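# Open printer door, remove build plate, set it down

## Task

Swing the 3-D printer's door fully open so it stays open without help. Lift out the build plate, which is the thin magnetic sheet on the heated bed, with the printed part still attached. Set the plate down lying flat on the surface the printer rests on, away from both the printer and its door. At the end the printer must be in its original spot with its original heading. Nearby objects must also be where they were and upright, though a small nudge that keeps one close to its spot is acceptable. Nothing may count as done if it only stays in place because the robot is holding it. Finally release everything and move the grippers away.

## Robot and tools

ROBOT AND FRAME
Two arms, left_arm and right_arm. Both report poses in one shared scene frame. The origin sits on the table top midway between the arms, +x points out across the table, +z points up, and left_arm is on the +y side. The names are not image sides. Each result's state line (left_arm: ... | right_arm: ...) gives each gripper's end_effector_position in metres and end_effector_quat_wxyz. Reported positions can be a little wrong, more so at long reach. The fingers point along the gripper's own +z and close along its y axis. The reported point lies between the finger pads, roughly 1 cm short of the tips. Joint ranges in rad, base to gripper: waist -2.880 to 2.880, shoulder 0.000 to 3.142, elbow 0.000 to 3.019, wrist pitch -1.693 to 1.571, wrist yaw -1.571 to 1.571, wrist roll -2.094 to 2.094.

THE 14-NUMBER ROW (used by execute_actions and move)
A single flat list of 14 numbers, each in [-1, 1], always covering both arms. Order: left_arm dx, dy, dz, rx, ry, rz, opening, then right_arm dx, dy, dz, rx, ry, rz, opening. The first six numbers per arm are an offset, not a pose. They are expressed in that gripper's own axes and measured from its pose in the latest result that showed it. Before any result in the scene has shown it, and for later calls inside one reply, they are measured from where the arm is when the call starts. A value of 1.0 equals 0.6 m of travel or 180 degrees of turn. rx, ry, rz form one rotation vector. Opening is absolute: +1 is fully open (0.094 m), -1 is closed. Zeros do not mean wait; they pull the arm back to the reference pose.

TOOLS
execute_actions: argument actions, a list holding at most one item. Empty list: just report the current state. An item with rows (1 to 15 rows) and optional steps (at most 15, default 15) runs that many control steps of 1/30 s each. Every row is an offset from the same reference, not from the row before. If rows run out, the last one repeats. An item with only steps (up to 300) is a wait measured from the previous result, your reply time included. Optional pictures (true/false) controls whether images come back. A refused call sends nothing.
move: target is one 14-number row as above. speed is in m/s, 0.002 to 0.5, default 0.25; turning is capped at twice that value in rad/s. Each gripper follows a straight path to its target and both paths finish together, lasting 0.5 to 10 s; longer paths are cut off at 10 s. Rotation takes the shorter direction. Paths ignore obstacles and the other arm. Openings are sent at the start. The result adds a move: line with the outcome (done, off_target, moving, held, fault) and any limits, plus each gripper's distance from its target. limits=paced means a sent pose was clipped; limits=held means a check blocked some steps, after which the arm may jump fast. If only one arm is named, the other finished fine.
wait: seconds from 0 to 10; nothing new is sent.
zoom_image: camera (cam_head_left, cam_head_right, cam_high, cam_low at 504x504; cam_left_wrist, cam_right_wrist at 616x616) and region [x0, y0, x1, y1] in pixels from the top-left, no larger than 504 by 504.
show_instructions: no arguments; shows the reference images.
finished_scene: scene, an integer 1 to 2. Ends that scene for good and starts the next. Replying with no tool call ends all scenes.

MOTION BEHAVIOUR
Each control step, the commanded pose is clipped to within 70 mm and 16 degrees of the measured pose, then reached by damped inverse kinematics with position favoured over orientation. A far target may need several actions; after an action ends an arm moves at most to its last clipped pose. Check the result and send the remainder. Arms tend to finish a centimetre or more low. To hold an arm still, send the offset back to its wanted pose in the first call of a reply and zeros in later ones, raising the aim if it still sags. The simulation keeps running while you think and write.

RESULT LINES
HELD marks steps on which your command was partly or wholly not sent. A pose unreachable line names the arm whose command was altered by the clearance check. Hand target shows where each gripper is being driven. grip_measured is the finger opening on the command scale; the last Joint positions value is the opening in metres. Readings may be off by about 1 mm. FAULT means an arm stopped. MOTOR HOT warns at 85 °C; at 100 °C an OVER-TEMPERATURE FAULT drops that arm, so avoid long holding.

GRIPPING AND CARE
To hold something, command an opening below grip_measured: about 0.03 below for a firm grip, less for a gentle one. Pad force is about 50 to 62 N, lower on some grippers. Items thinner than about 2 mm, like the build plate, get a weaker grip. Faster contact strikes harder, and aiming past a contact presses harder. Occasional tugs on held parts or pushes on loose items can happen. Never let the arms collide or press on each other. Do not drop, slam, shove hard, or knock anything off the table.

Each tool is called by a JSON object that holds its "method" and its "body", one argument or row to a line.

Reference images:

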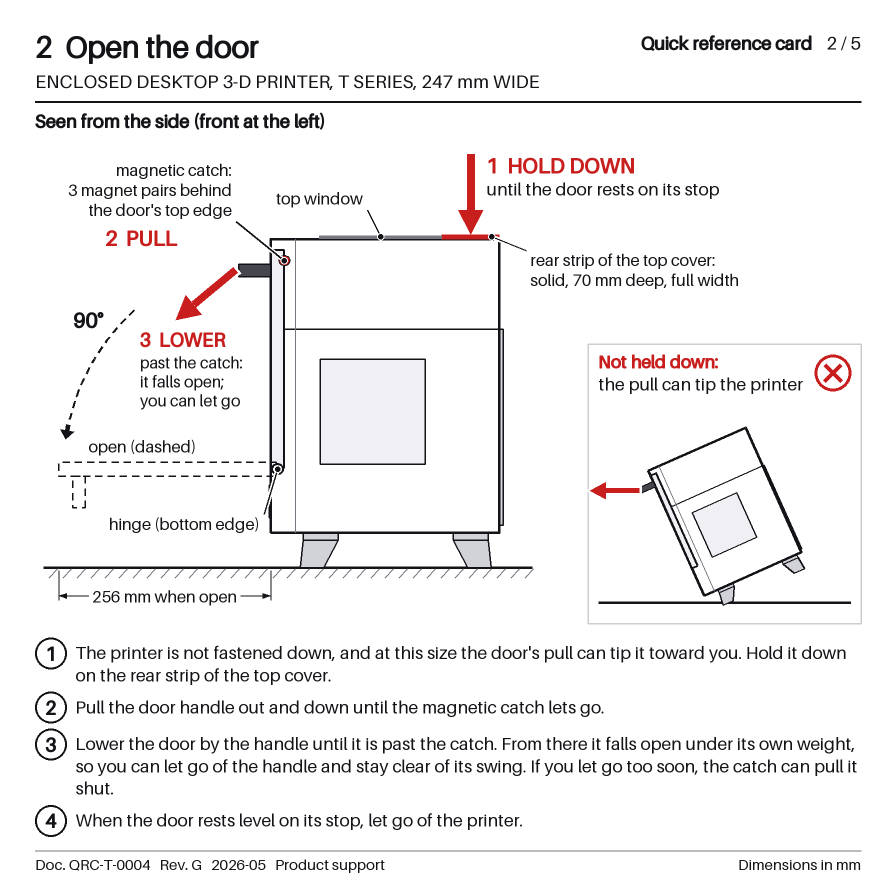

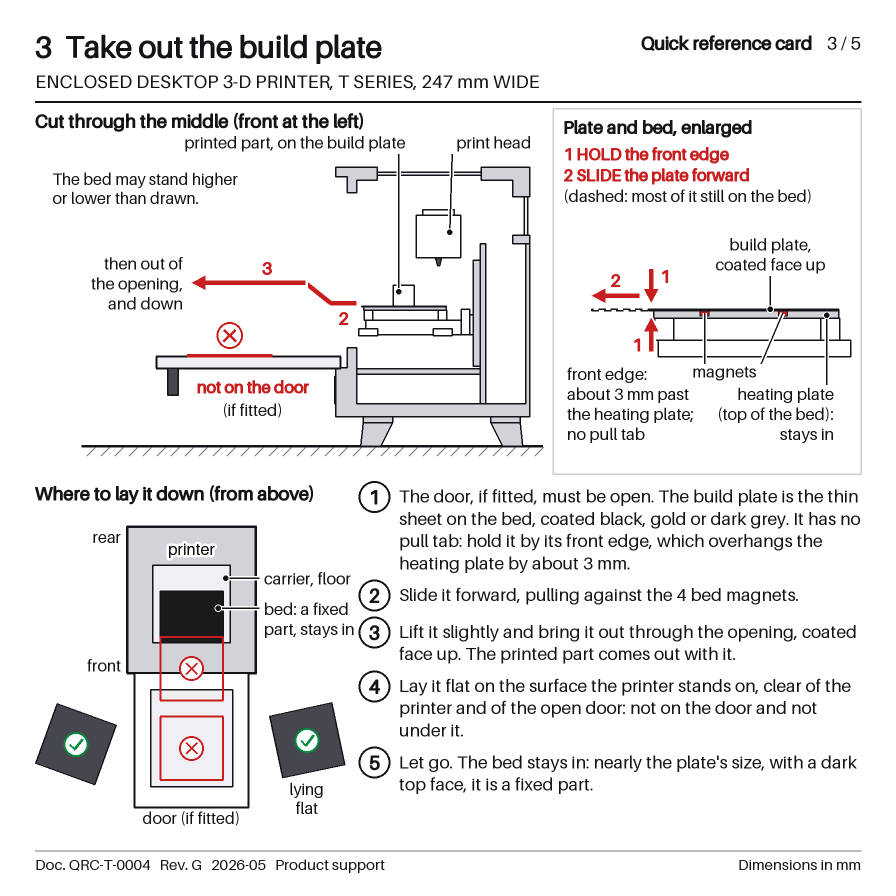

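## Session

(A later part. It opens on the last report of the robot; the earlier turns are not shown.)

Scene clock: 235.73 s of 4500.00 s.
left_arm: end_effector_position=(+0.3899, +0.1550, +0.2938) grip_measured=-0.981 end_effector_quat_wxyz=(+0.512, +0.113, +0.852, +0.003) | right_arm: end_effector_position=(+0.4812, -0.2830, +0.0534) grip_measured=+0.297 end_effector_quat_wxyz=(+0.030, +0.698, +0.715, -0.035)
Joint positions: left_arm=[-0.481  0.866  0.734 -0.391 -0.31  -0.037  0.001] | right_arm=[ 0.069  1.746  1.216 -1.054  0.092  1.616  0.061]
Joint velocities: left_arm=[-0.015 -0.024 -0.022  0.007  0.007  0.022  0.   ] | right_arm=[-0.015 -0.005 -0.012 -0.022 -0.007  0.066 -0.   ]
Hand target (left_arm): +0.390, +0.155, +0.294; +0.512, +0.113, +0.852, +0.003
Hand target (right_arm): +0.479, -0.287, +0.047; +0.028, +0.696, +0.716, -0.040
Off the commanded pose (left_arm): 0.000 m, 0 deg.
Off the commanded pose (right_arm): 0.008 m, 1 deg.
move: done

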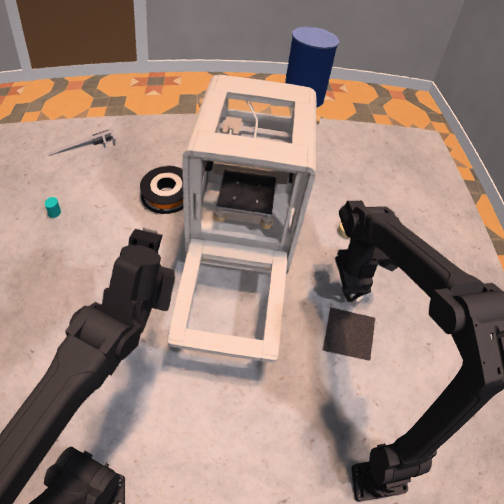

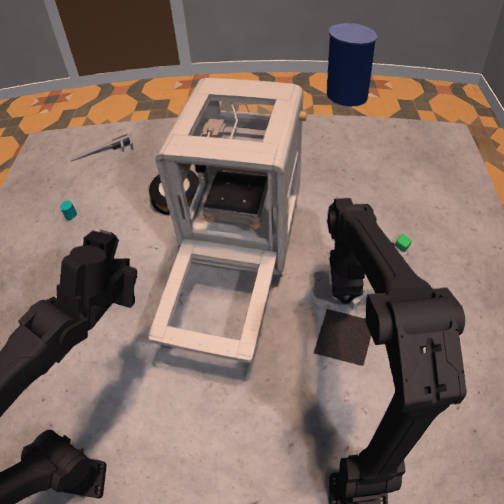

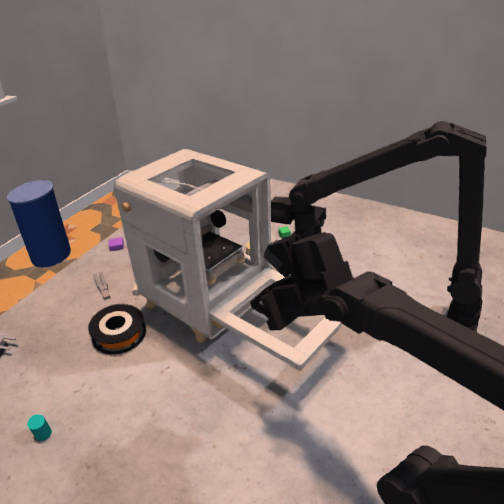

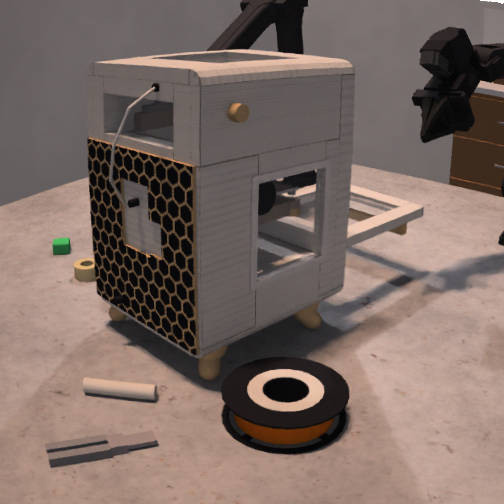

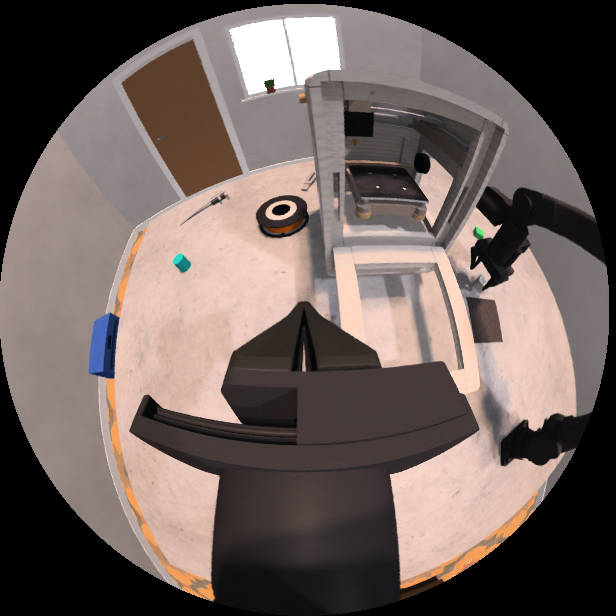

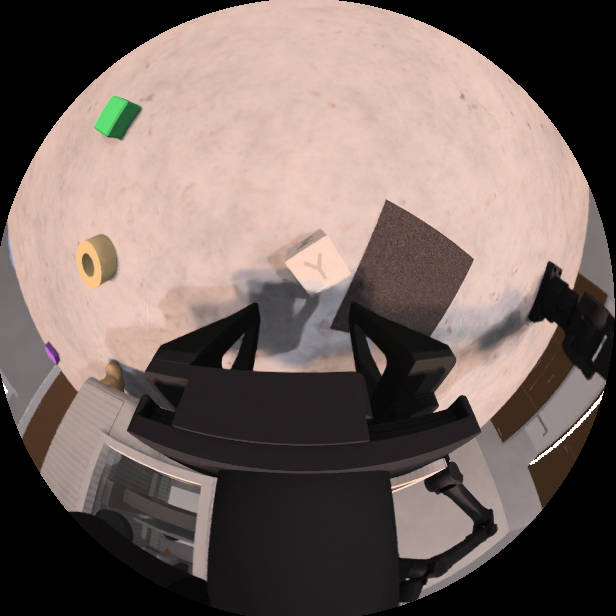

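{"method": "move", "body": {
  "target": [0,0,0,0,0,0,-1, -0.035,-0.012,0.06,0,0,0,0.3],
  "speed": 0.05
}}

{"method": "move", "body": {
  "target": [0,0,0,0,0,0,-1, 0,0,0,0,0,0,-0.45]
}}

{"method": "move", "body": {
  "target": [0,0,0,0,0,0,-1, 0.03,-0.06,-0.07,0,0,0,-0.45],
  "speed": 0.06
}}

{"method": "move", "body": {
  "target": [0,0,0,0,0,0,-1, 0.03,-0.07,0.03,0,0,0,-0.45],
  "speed": 0.05
}}

Scene clock: 237.80 s of 4500.00 s.
left_arm: end_effector_position=(+0.3899, +0.1550, +0.2938) grip_measured=-0.981 end_effector_quat_wxyz=(+0.512, +0.113, +0.852, +0.003) | right_arm: end_effector_position=(+0.4771, -0.3031, +0.0286) grip_measured=+0.297 end_effector_quat_wxyz=(+0.035, +0.699, +0.713, -0.030)
Joint positions: left_arm=[-0.481  0.866  0.734 -0.391 -0.31  -0.037  0.001] | right_arm=[ 0.028  1.762  1.162 -0.965  0.092  1.578  0.061]
Joint velocities: left_arm=[ 0.005  0.005 -0.002 -0.007 -0.007 -0.007  0.001] | right_arm=[-0.005  0.015 -0.007 -0.002 -0.037 -0.095  0.   ]
Hand target (left_arm): +0.390, +0.155, +0.294; +0.512, +0.113, +0.852, +0.003
Hand target (right_arm): +0.473, -0.308, +0.019; +0.030, +0.698, +0.715, -0.036
Off the commanded pose (left_arm): 0.000 m, 0 deg.
Off the commanded pose (right_arm): 0.010 m, 1 deg.
move: done

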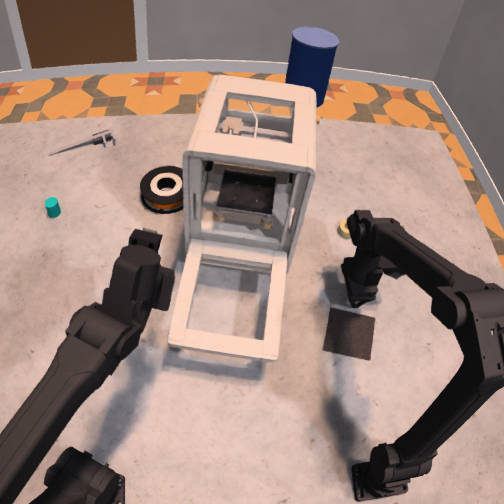

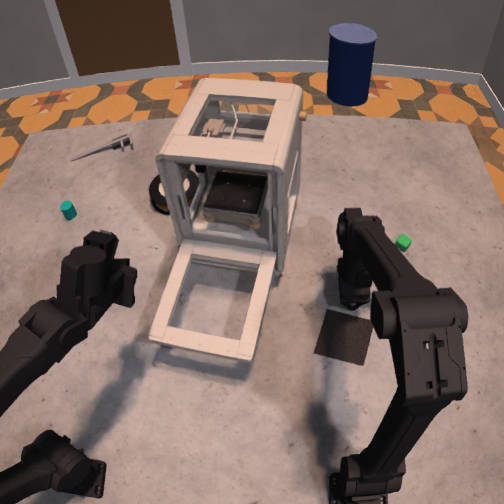

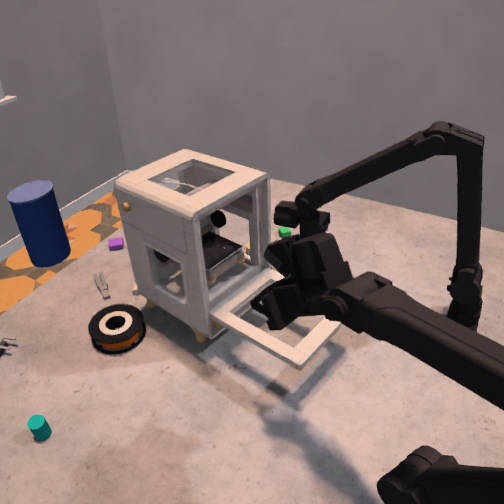

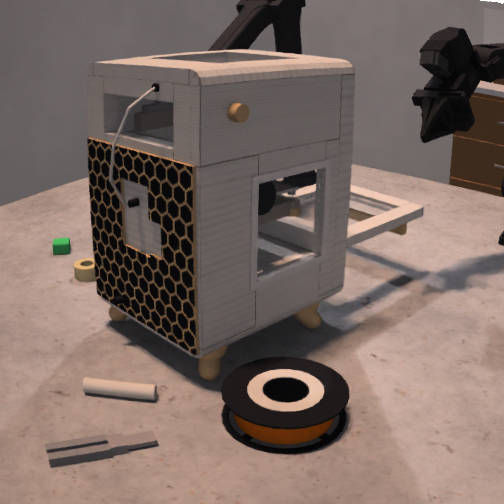

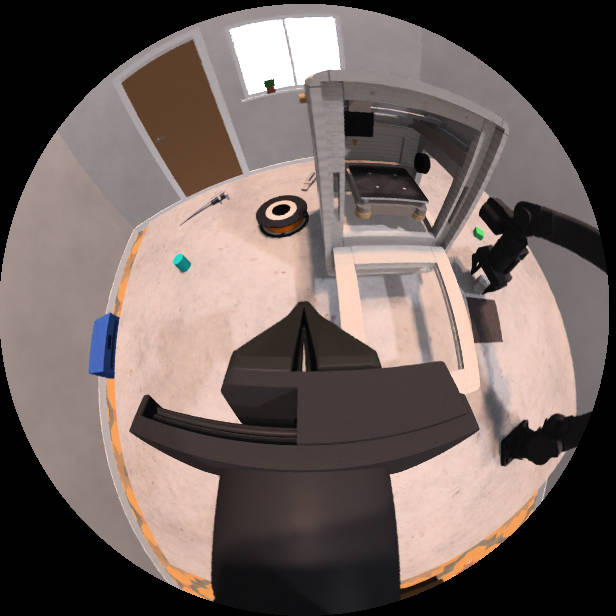

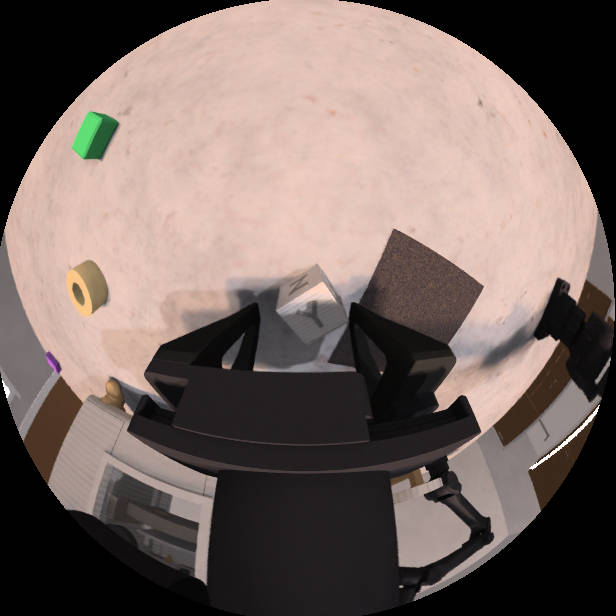

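Scene clock: 238.30 s of 4500.00 s.
left_arm: end_effector_position=(+0.3899, +0.1550, +0.2938) grip_measured=-0.981 end_effector_quat_wxyz=(+0.512, +0.113, +0.852, +0.003) | right_arm: end_effector_position=(+0.4771, -0.3032, +0.0286) grip_measured=-0.373 end_effector_quat_wxyz=(+0.035, +0.699, +0.713, -0.030)
Joint positions: left_arm=[-0.481  0.866  0.734 -0.391 -0.31  -0.037  0.001] | right_arm=[ 0.028  1.762  1.162 -0.965  0.092  1.578  0.029]
Joint velocities: left_arm=[-0.015 -0.005 -0.002 -0.002 -0.081  0.037  0.001] | right_arm=[-0.015 -0.015 -0.007 -0.007 -0.051  0.051  0.001]
Hand target (left_arm): +0.390, +0.155, +0.294; +0.512, +0.113, +0.852, +0.003
Hand target (right_arm): +0.477, -0.303, +0.029; +0.035, +0.699, +0.713, -0.030
Off the commanded pose (left_arm): 0.000 m, 0 deg.
Off the commanded pose (right_arm): 0.000 m, 0 deg.
move: done

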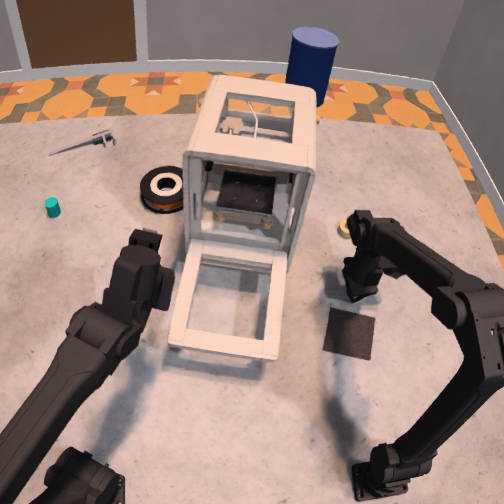

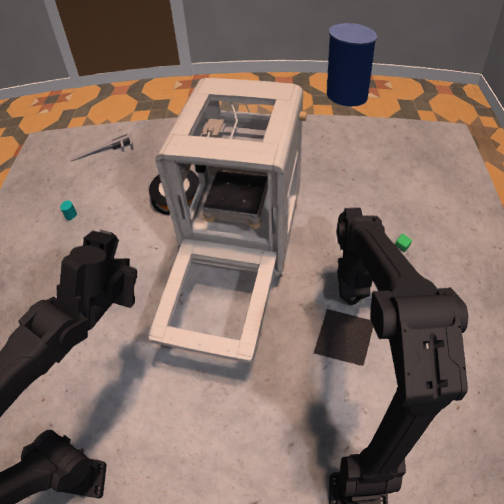

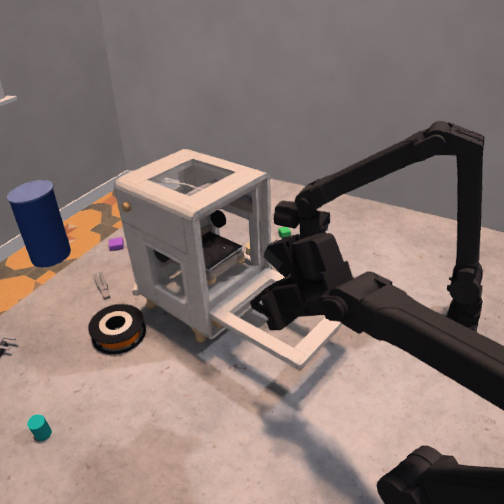

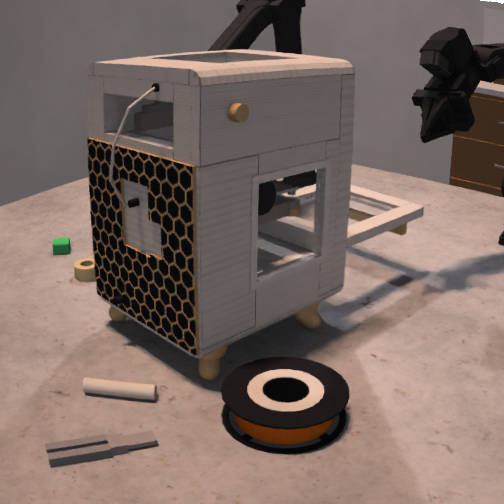

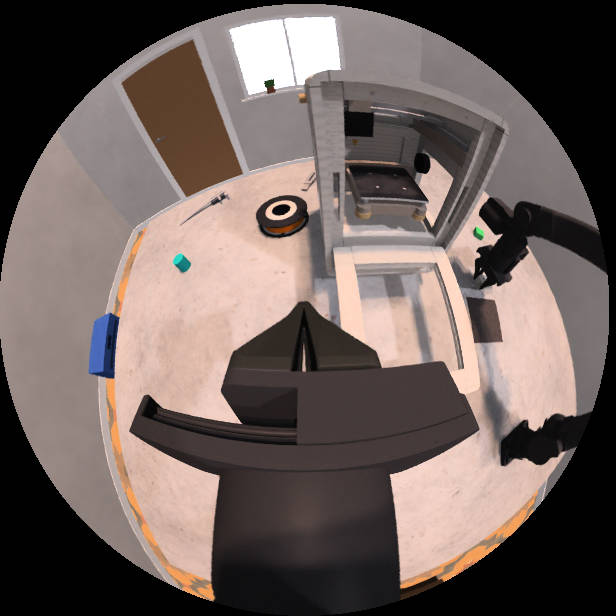

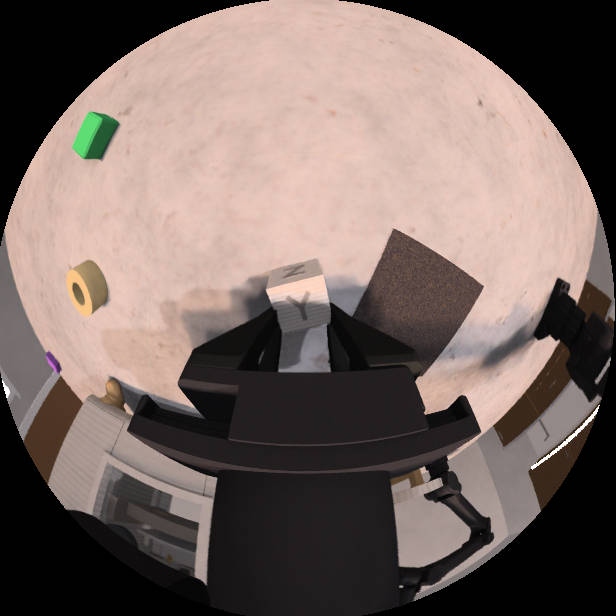

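Scene clock: 239.60 s of 4500.00 s.
left_arm: end_effector_position=(+0.3899, +0.1550, +0.2938) grip_measured=-0.981 end_effector_quat_wxyz=(+0.512, +0.113, +0.852, +0.003) | right_arm: end_effector_position=(+0.4480, -0.2858, +0.0717) grip_measured=-0.373 end_effector_quat_wxyz=(+0.040, +0.698, +0.714, -0.025)
Joint positions: left_arm=[-0.481  0.866  0.734 -0.391 -0.31  -0.037  0.001] | right_arm=[ 0.068  1.629  1.114 -1.041  0.092  1.616  0.029]
Joint velocities: left_arm=[-0.005 -0.005 -0.007  0.012 -0.051 -0.037 -0.   ] | right_arm=[-0.005 -0.005  0.002 -0.007 -0.051  0.037 -0.   ]
Hand target (left_arm): +0.390, +0.155, +0.294; +0.512, +0.113, +0.852, +0.003
Hand target (right_arm): +0.441, -0.282, +0.070; +0.035, +0.699, +0.713, -0.029
Off the commanded pose (left_arm): 0.000 m, 0 deg.
Off the commanded pose (right_arm): 0.009 m, 1 deg.
move: done

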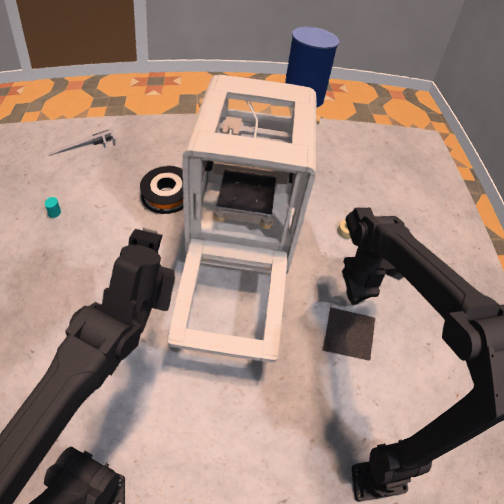

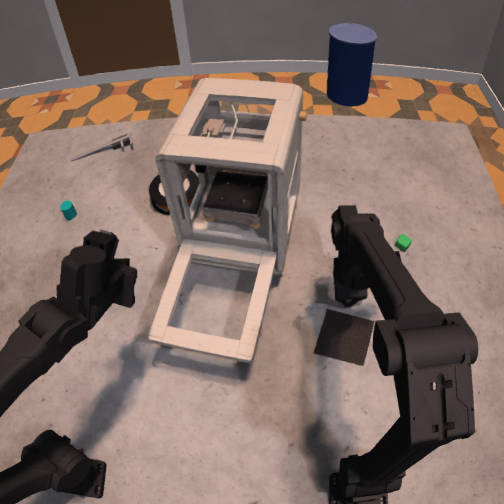

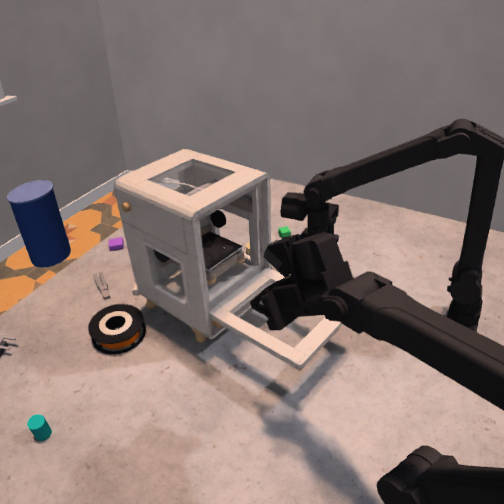

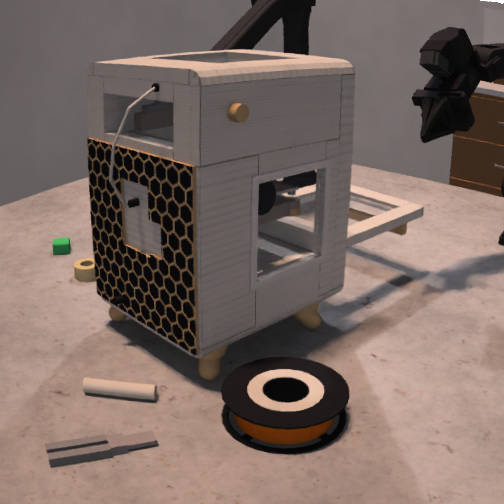

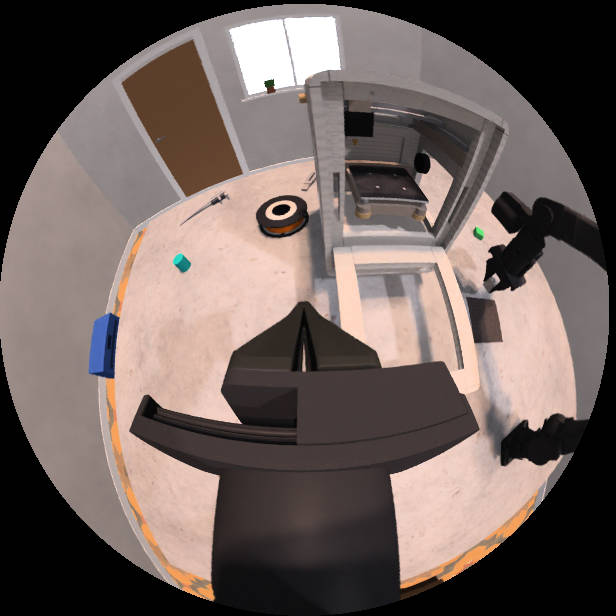

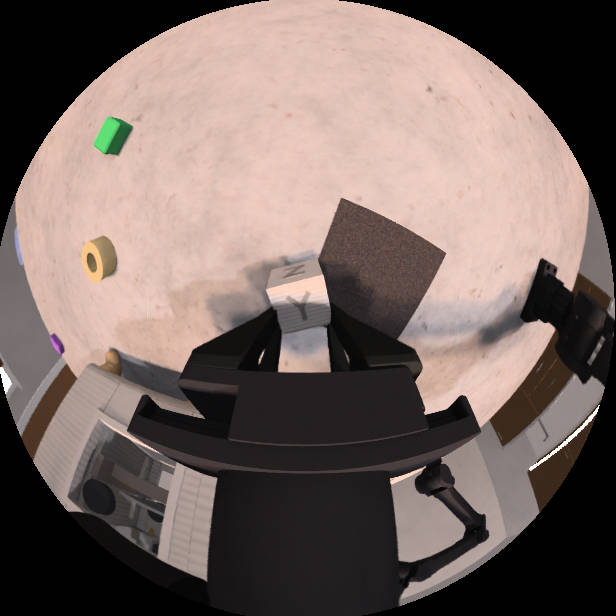

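Scene clock: 240.90 s of 4500.00 s.
left_arm: end_effector_position=(+0.3899, +0.1550, +0.2938) grip_measured=-0.981 end_effector_quat_wxyz=(+0.512, +0.113, +0.852, +0.003) | right_arm: end_effector_position=(+0.4071, -0.2735, +0.0512) grip_measured=-0.373 end_effector_quat_wxyz=(+0.036, +0.697, +0.715, -0.029)
Joint positions: left_arm=[-0.481  0.866  0.734 -0.391 -0.31  -0.037  0.001] | right_arm=[ 0.105  1.572  0.981 -0.978  0.092  1.65   0.029]
Joint velocities: left_arm=[-0.005 -0.005  0.002  0.007 -0.022  0.022  0.001] | right_arm=[-0.024 -0.005 -0.012 -0.012  0.022 -0.022 -0.001]
Hand target (left_arm): +0.390, +0.155, +0.294; +0.512, +0.113, +0.852, +0.003
Hand target (right_arm): +0.406, -0.270, +0.052; +0.039, +0.698, +0.714, -0.024
Off the commanded pose (left_arm): 0.000 m, 0 deg.
Off the commanded pose (right_arm): 0.003 m, 1 deg.
move: done

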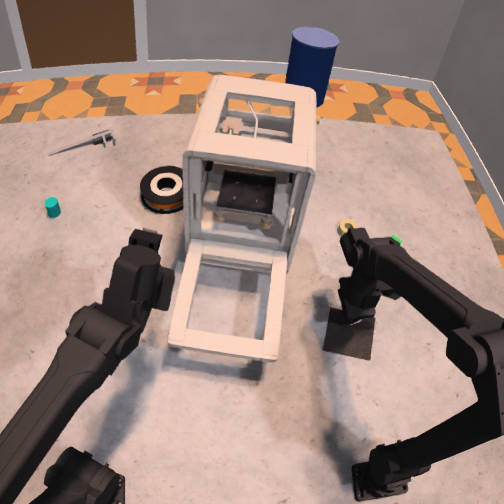

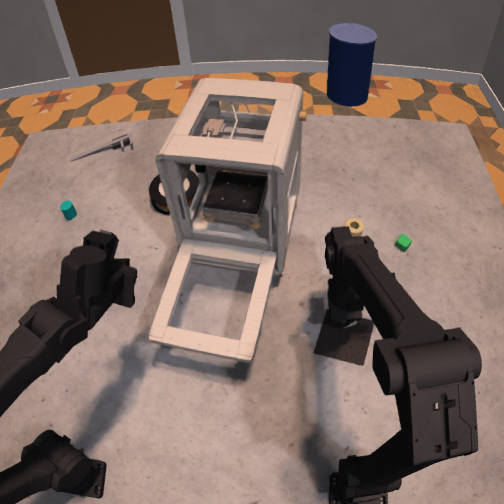

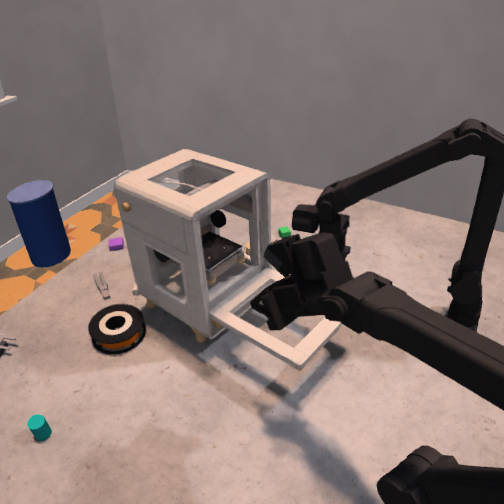

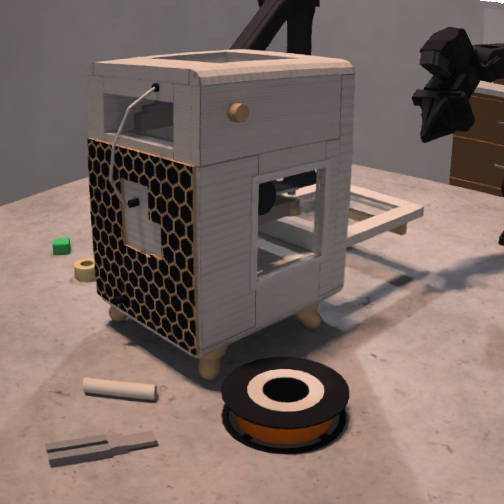

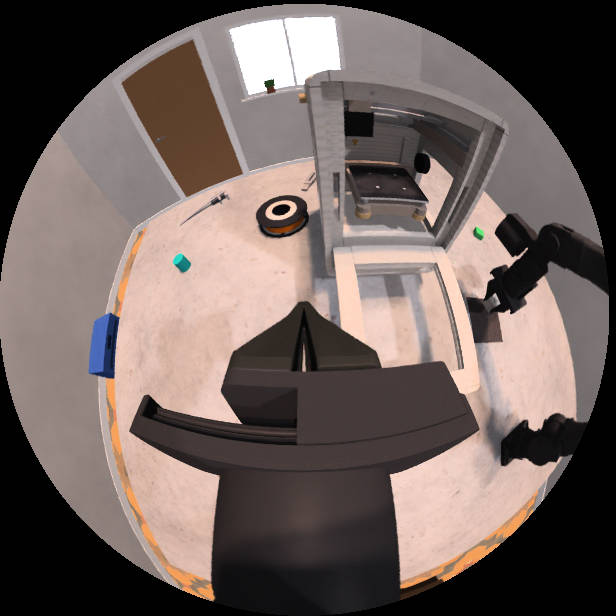

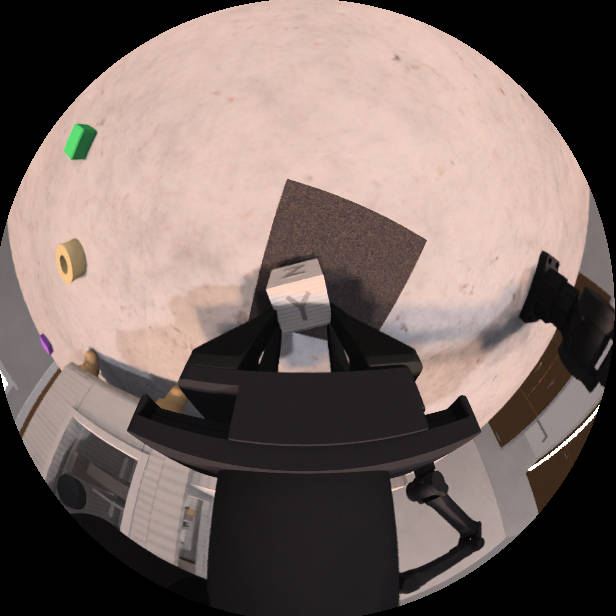

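{"method": "move", "body": {
  "target": [0,0,0,0,0,0,-1,-0.02,-0.04,0.035,0,0,0,-0.45],
  "speed": 0.03
}}

{"method": "move", "body": {
  "target": [0,0,0,0,0,0,-1,0,0,0,0,0,0,0.3]
}}

{"method": "move", "body": {
  "target": [0,0,0,0,0,0,-1,0,0,-0.15,0,0,0,0.3],
  "speed": 0.1
}}

Scene clock: 243.57 s of 4500.00 s.
left_arm: end_effector_position=(+0.3899, +0.1550, +0.2938) grip_measured=-0.981 end_effector_quat_wxyz=(+0.512, +0.113, +0.852, +0.003) | right_arm: end_effector_position=(+0.3843, -0.2840, +0.0306) grip_measured=-0.373 end_effector_quat_wxyz=(+0.033, +0.698, +0.715, -0.033)
Joint positions: left_arm=[-0.481  0.866  0.734 -0.391 -0.31  -0.037  0.001] | right_arm=[ 0.084  1.556  0.896 -0.917  0.092  1.632  0.029]
Joint velocities: left_arm=[-0.005 -0.015 -0.002  0.002  0.007 -0.051 -0.001] | right_arm=[-0.015 -0.015 -0.007 -0.007 -0.066 -0.037 -0.   ]
Hand target (left_arm): +0.390, +0.155, +0.294; +0.512, +0.113, +0.852, +0.003
Hand target (right_arm): +0.383, -0.288, +0.032; +0.036, +0.697, +0.715, -0.029
Off the commanded pose (left_arm): 0.000 m, 0 deg.
Off the commanded pose (right_arm): 0.004 m, 1 deg.
move: done

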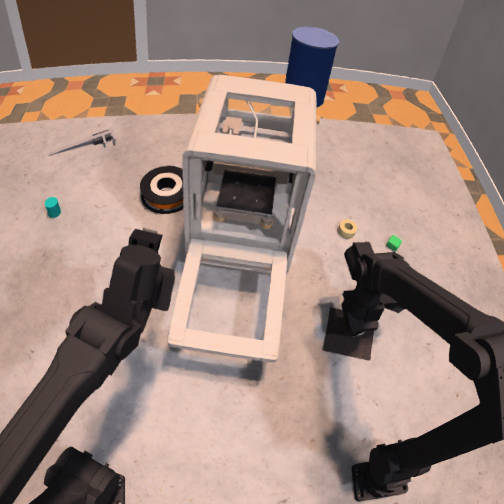

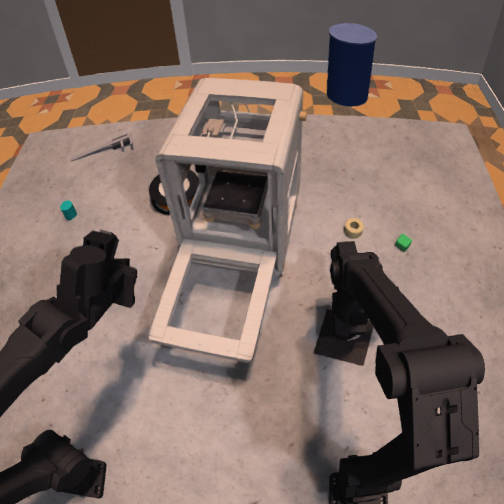

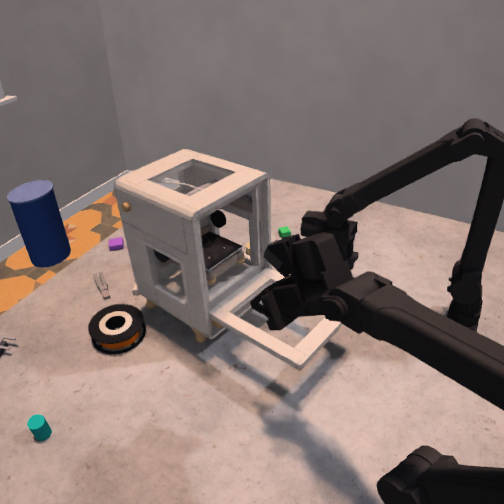

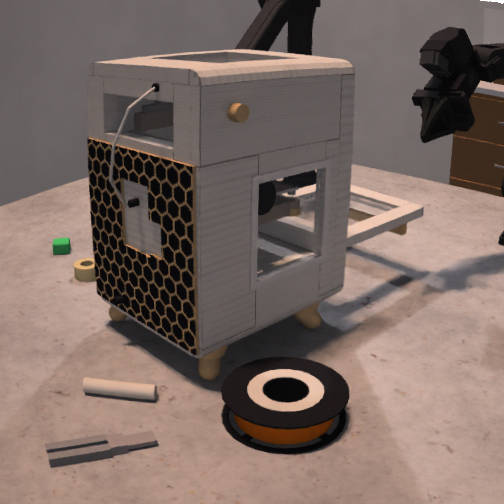

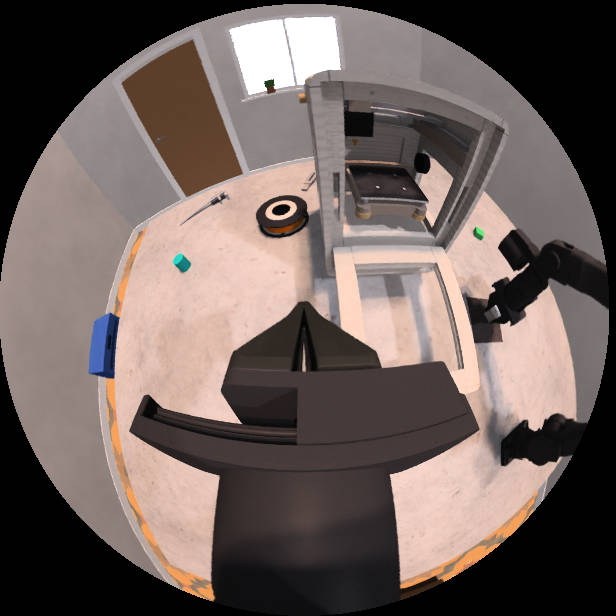

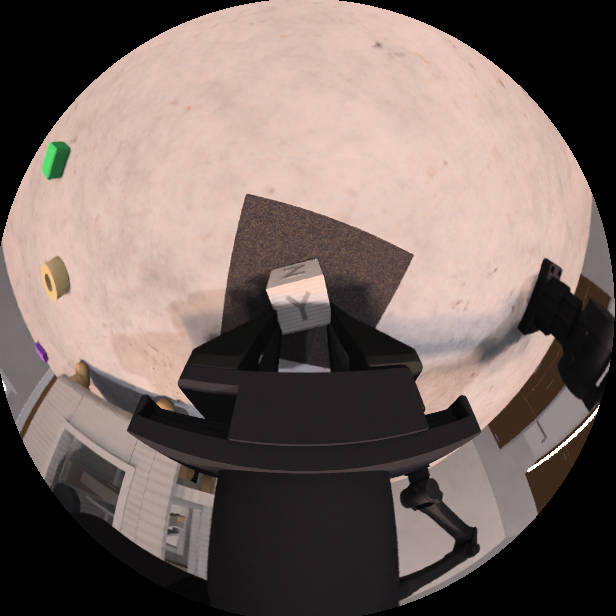

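Scene clock: 244.07 s of 4500.00 s.
left_arm: end_effector_position=(+0.3899, +0.1550, +0.2938) grip_measured=-0.981 end_effector_quat_wxyz=(+0.512, +0.113, +0.852, +0.003) | right_arm: end_effector_position=(+0.3843, -0.2840, +0.0306) grip_measured=+0.297 end_effector_quat_wxyz=(+0.033, +0.698, +0.715, -0.033)
Joint positions: left_arm=[-0.481  0.866  0.734 -0.391 -0.31  -0.037  0.001] | right_arm=[ 0.084  1.556  0.896 -0.917  0.092  1.632  0.061]
Joint velocities: left_arm=[-0.005  0.005 -0.002 -0.012 -0.022  0.095  0.001] | right_arm=[-0.024  0.005 -0.022  0.007 -0.051 -0.051  0.001]
Hand target (left_arm): +0.390, +0.155, +0.294; +0.512, +0.113, +0.852, +0.003
Hand target (right_arm): +0.384, -0.284, +0.031; +0.033, +0.698, +0.715, -0.033
Off the commanded pose (left_arm): 0.000 m, 0 deg.
Off the commanded pose (right_arm): 0.000 m, 0 deg.
move: done

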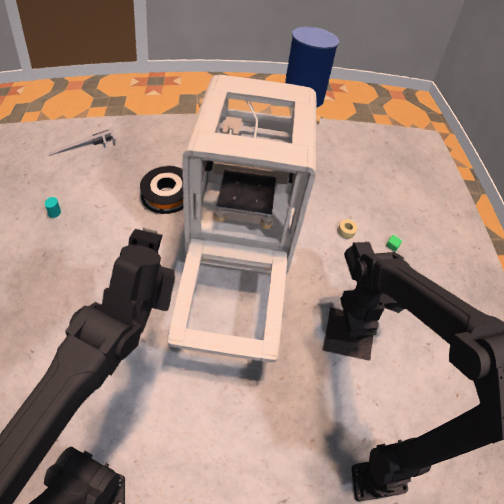

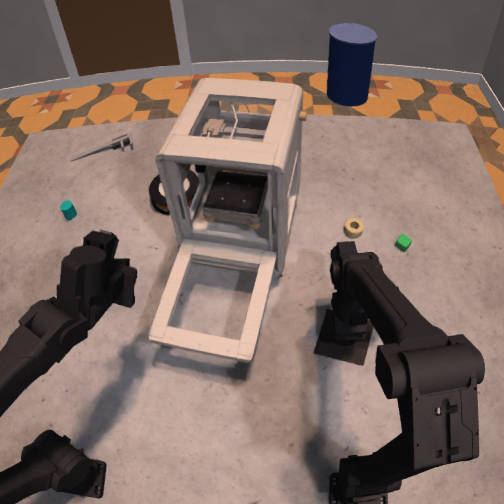

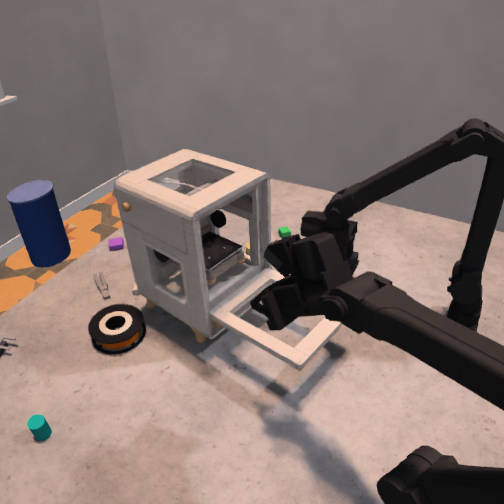

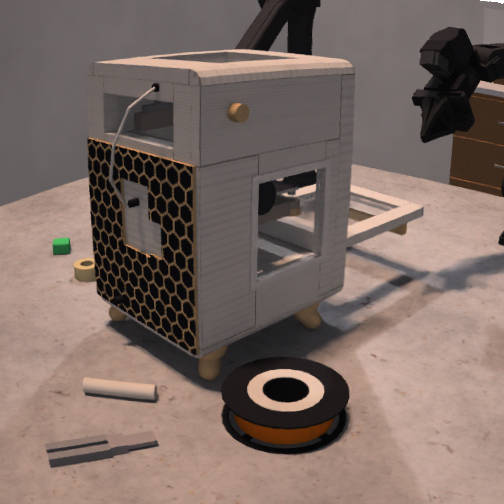

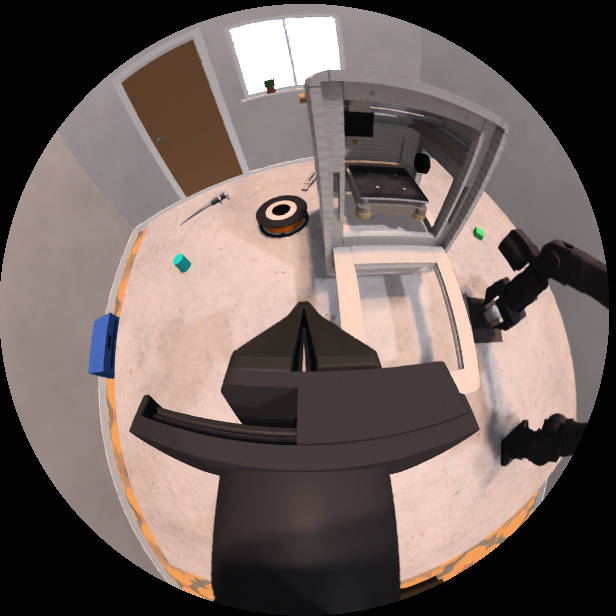

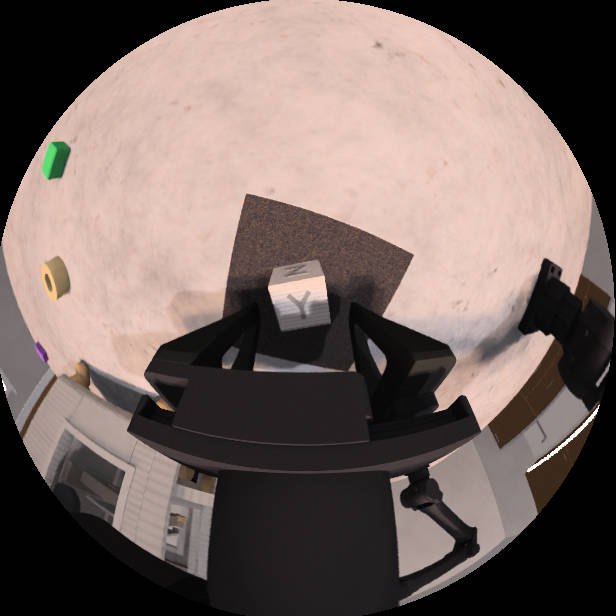

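Scene clock: 245.33 s of 4500.00 s.
left_arm: end_effector_position=(+0.3899, +0.1550, +0.2938) grip_measured=-0.981 end_effector_quat_wxyz=(+0.512, +0.113, +0.852, +0.003) | right_arm: end_effector_position=(+0.3681, -0.2824, +0.1047) grip_measured=+0.297 end_effector_quat_wxyz=(+0.020, +0.697, +0.715, -0.048)
Joint positions: left_arm=[-0.481  0.866  0.734 -0.391 -0.31  -0.037  0.001] | right_arm=[ 0.092  1.429  0.981 -1.17   0.092  1.638  0.061]
Joint velocities: left_arm=[ 0.005 -0.015 -0.007 -0.007  0.007  0.037  0.   ] | right_arm=[ 0.005 -0.005  0.007  0.017 -0.007 -0.007 -0.001]
Hand target (left_arm): +0.390, +0.155, +0.294; +0.512, +0.113, +0.852, +0.003
Hand target (right_arm): +0.385, -0.277, +0.121; +0.033, +0.698, +0.715, -0.032
Off the commanded pose (left_arm): 0.000 m, 0 deg.
Off the commanded pose (right_arm): 0.023 m, 2 deg.
move: off_target (right_arm)

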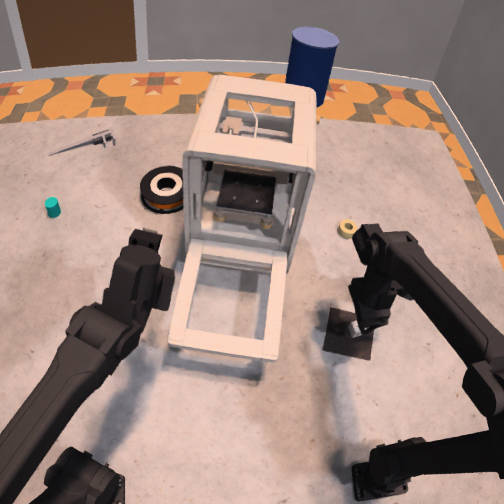

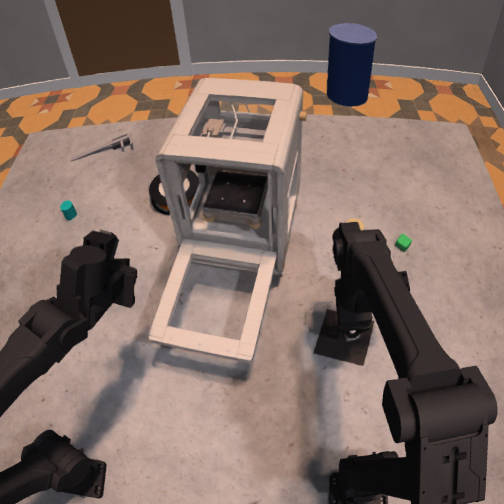

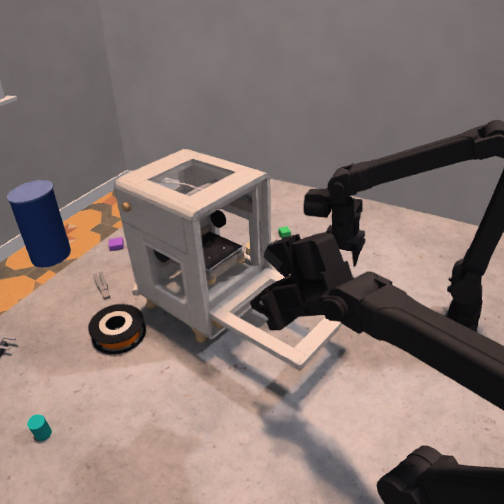

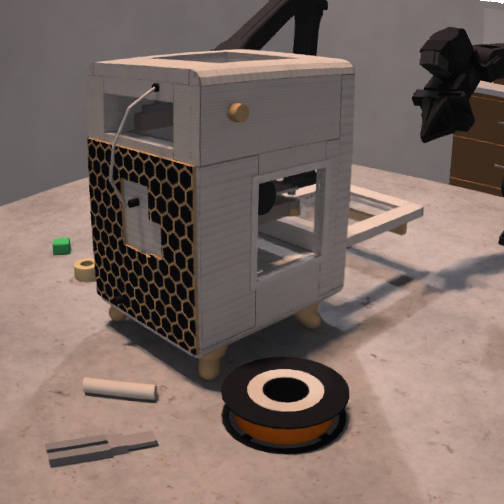

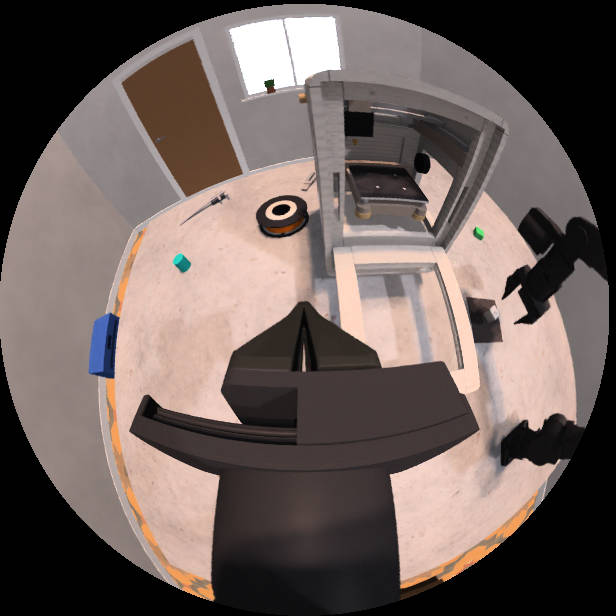

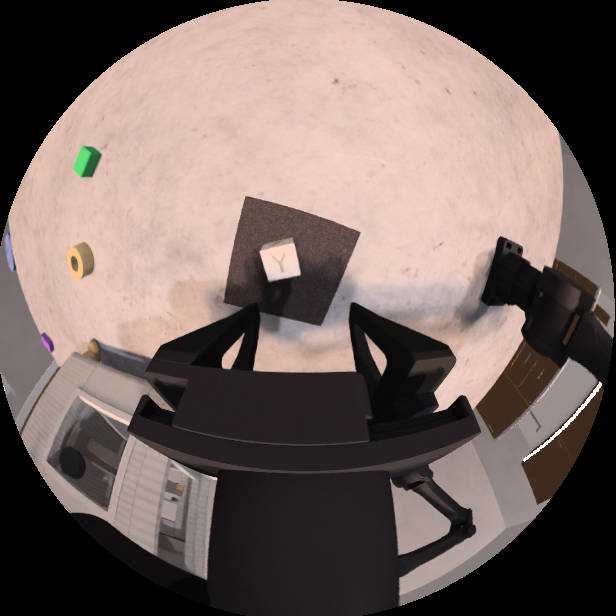

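{"method": "finished_scene", "body": {
  "scene": 1
}}

The scene is finished: the task was done.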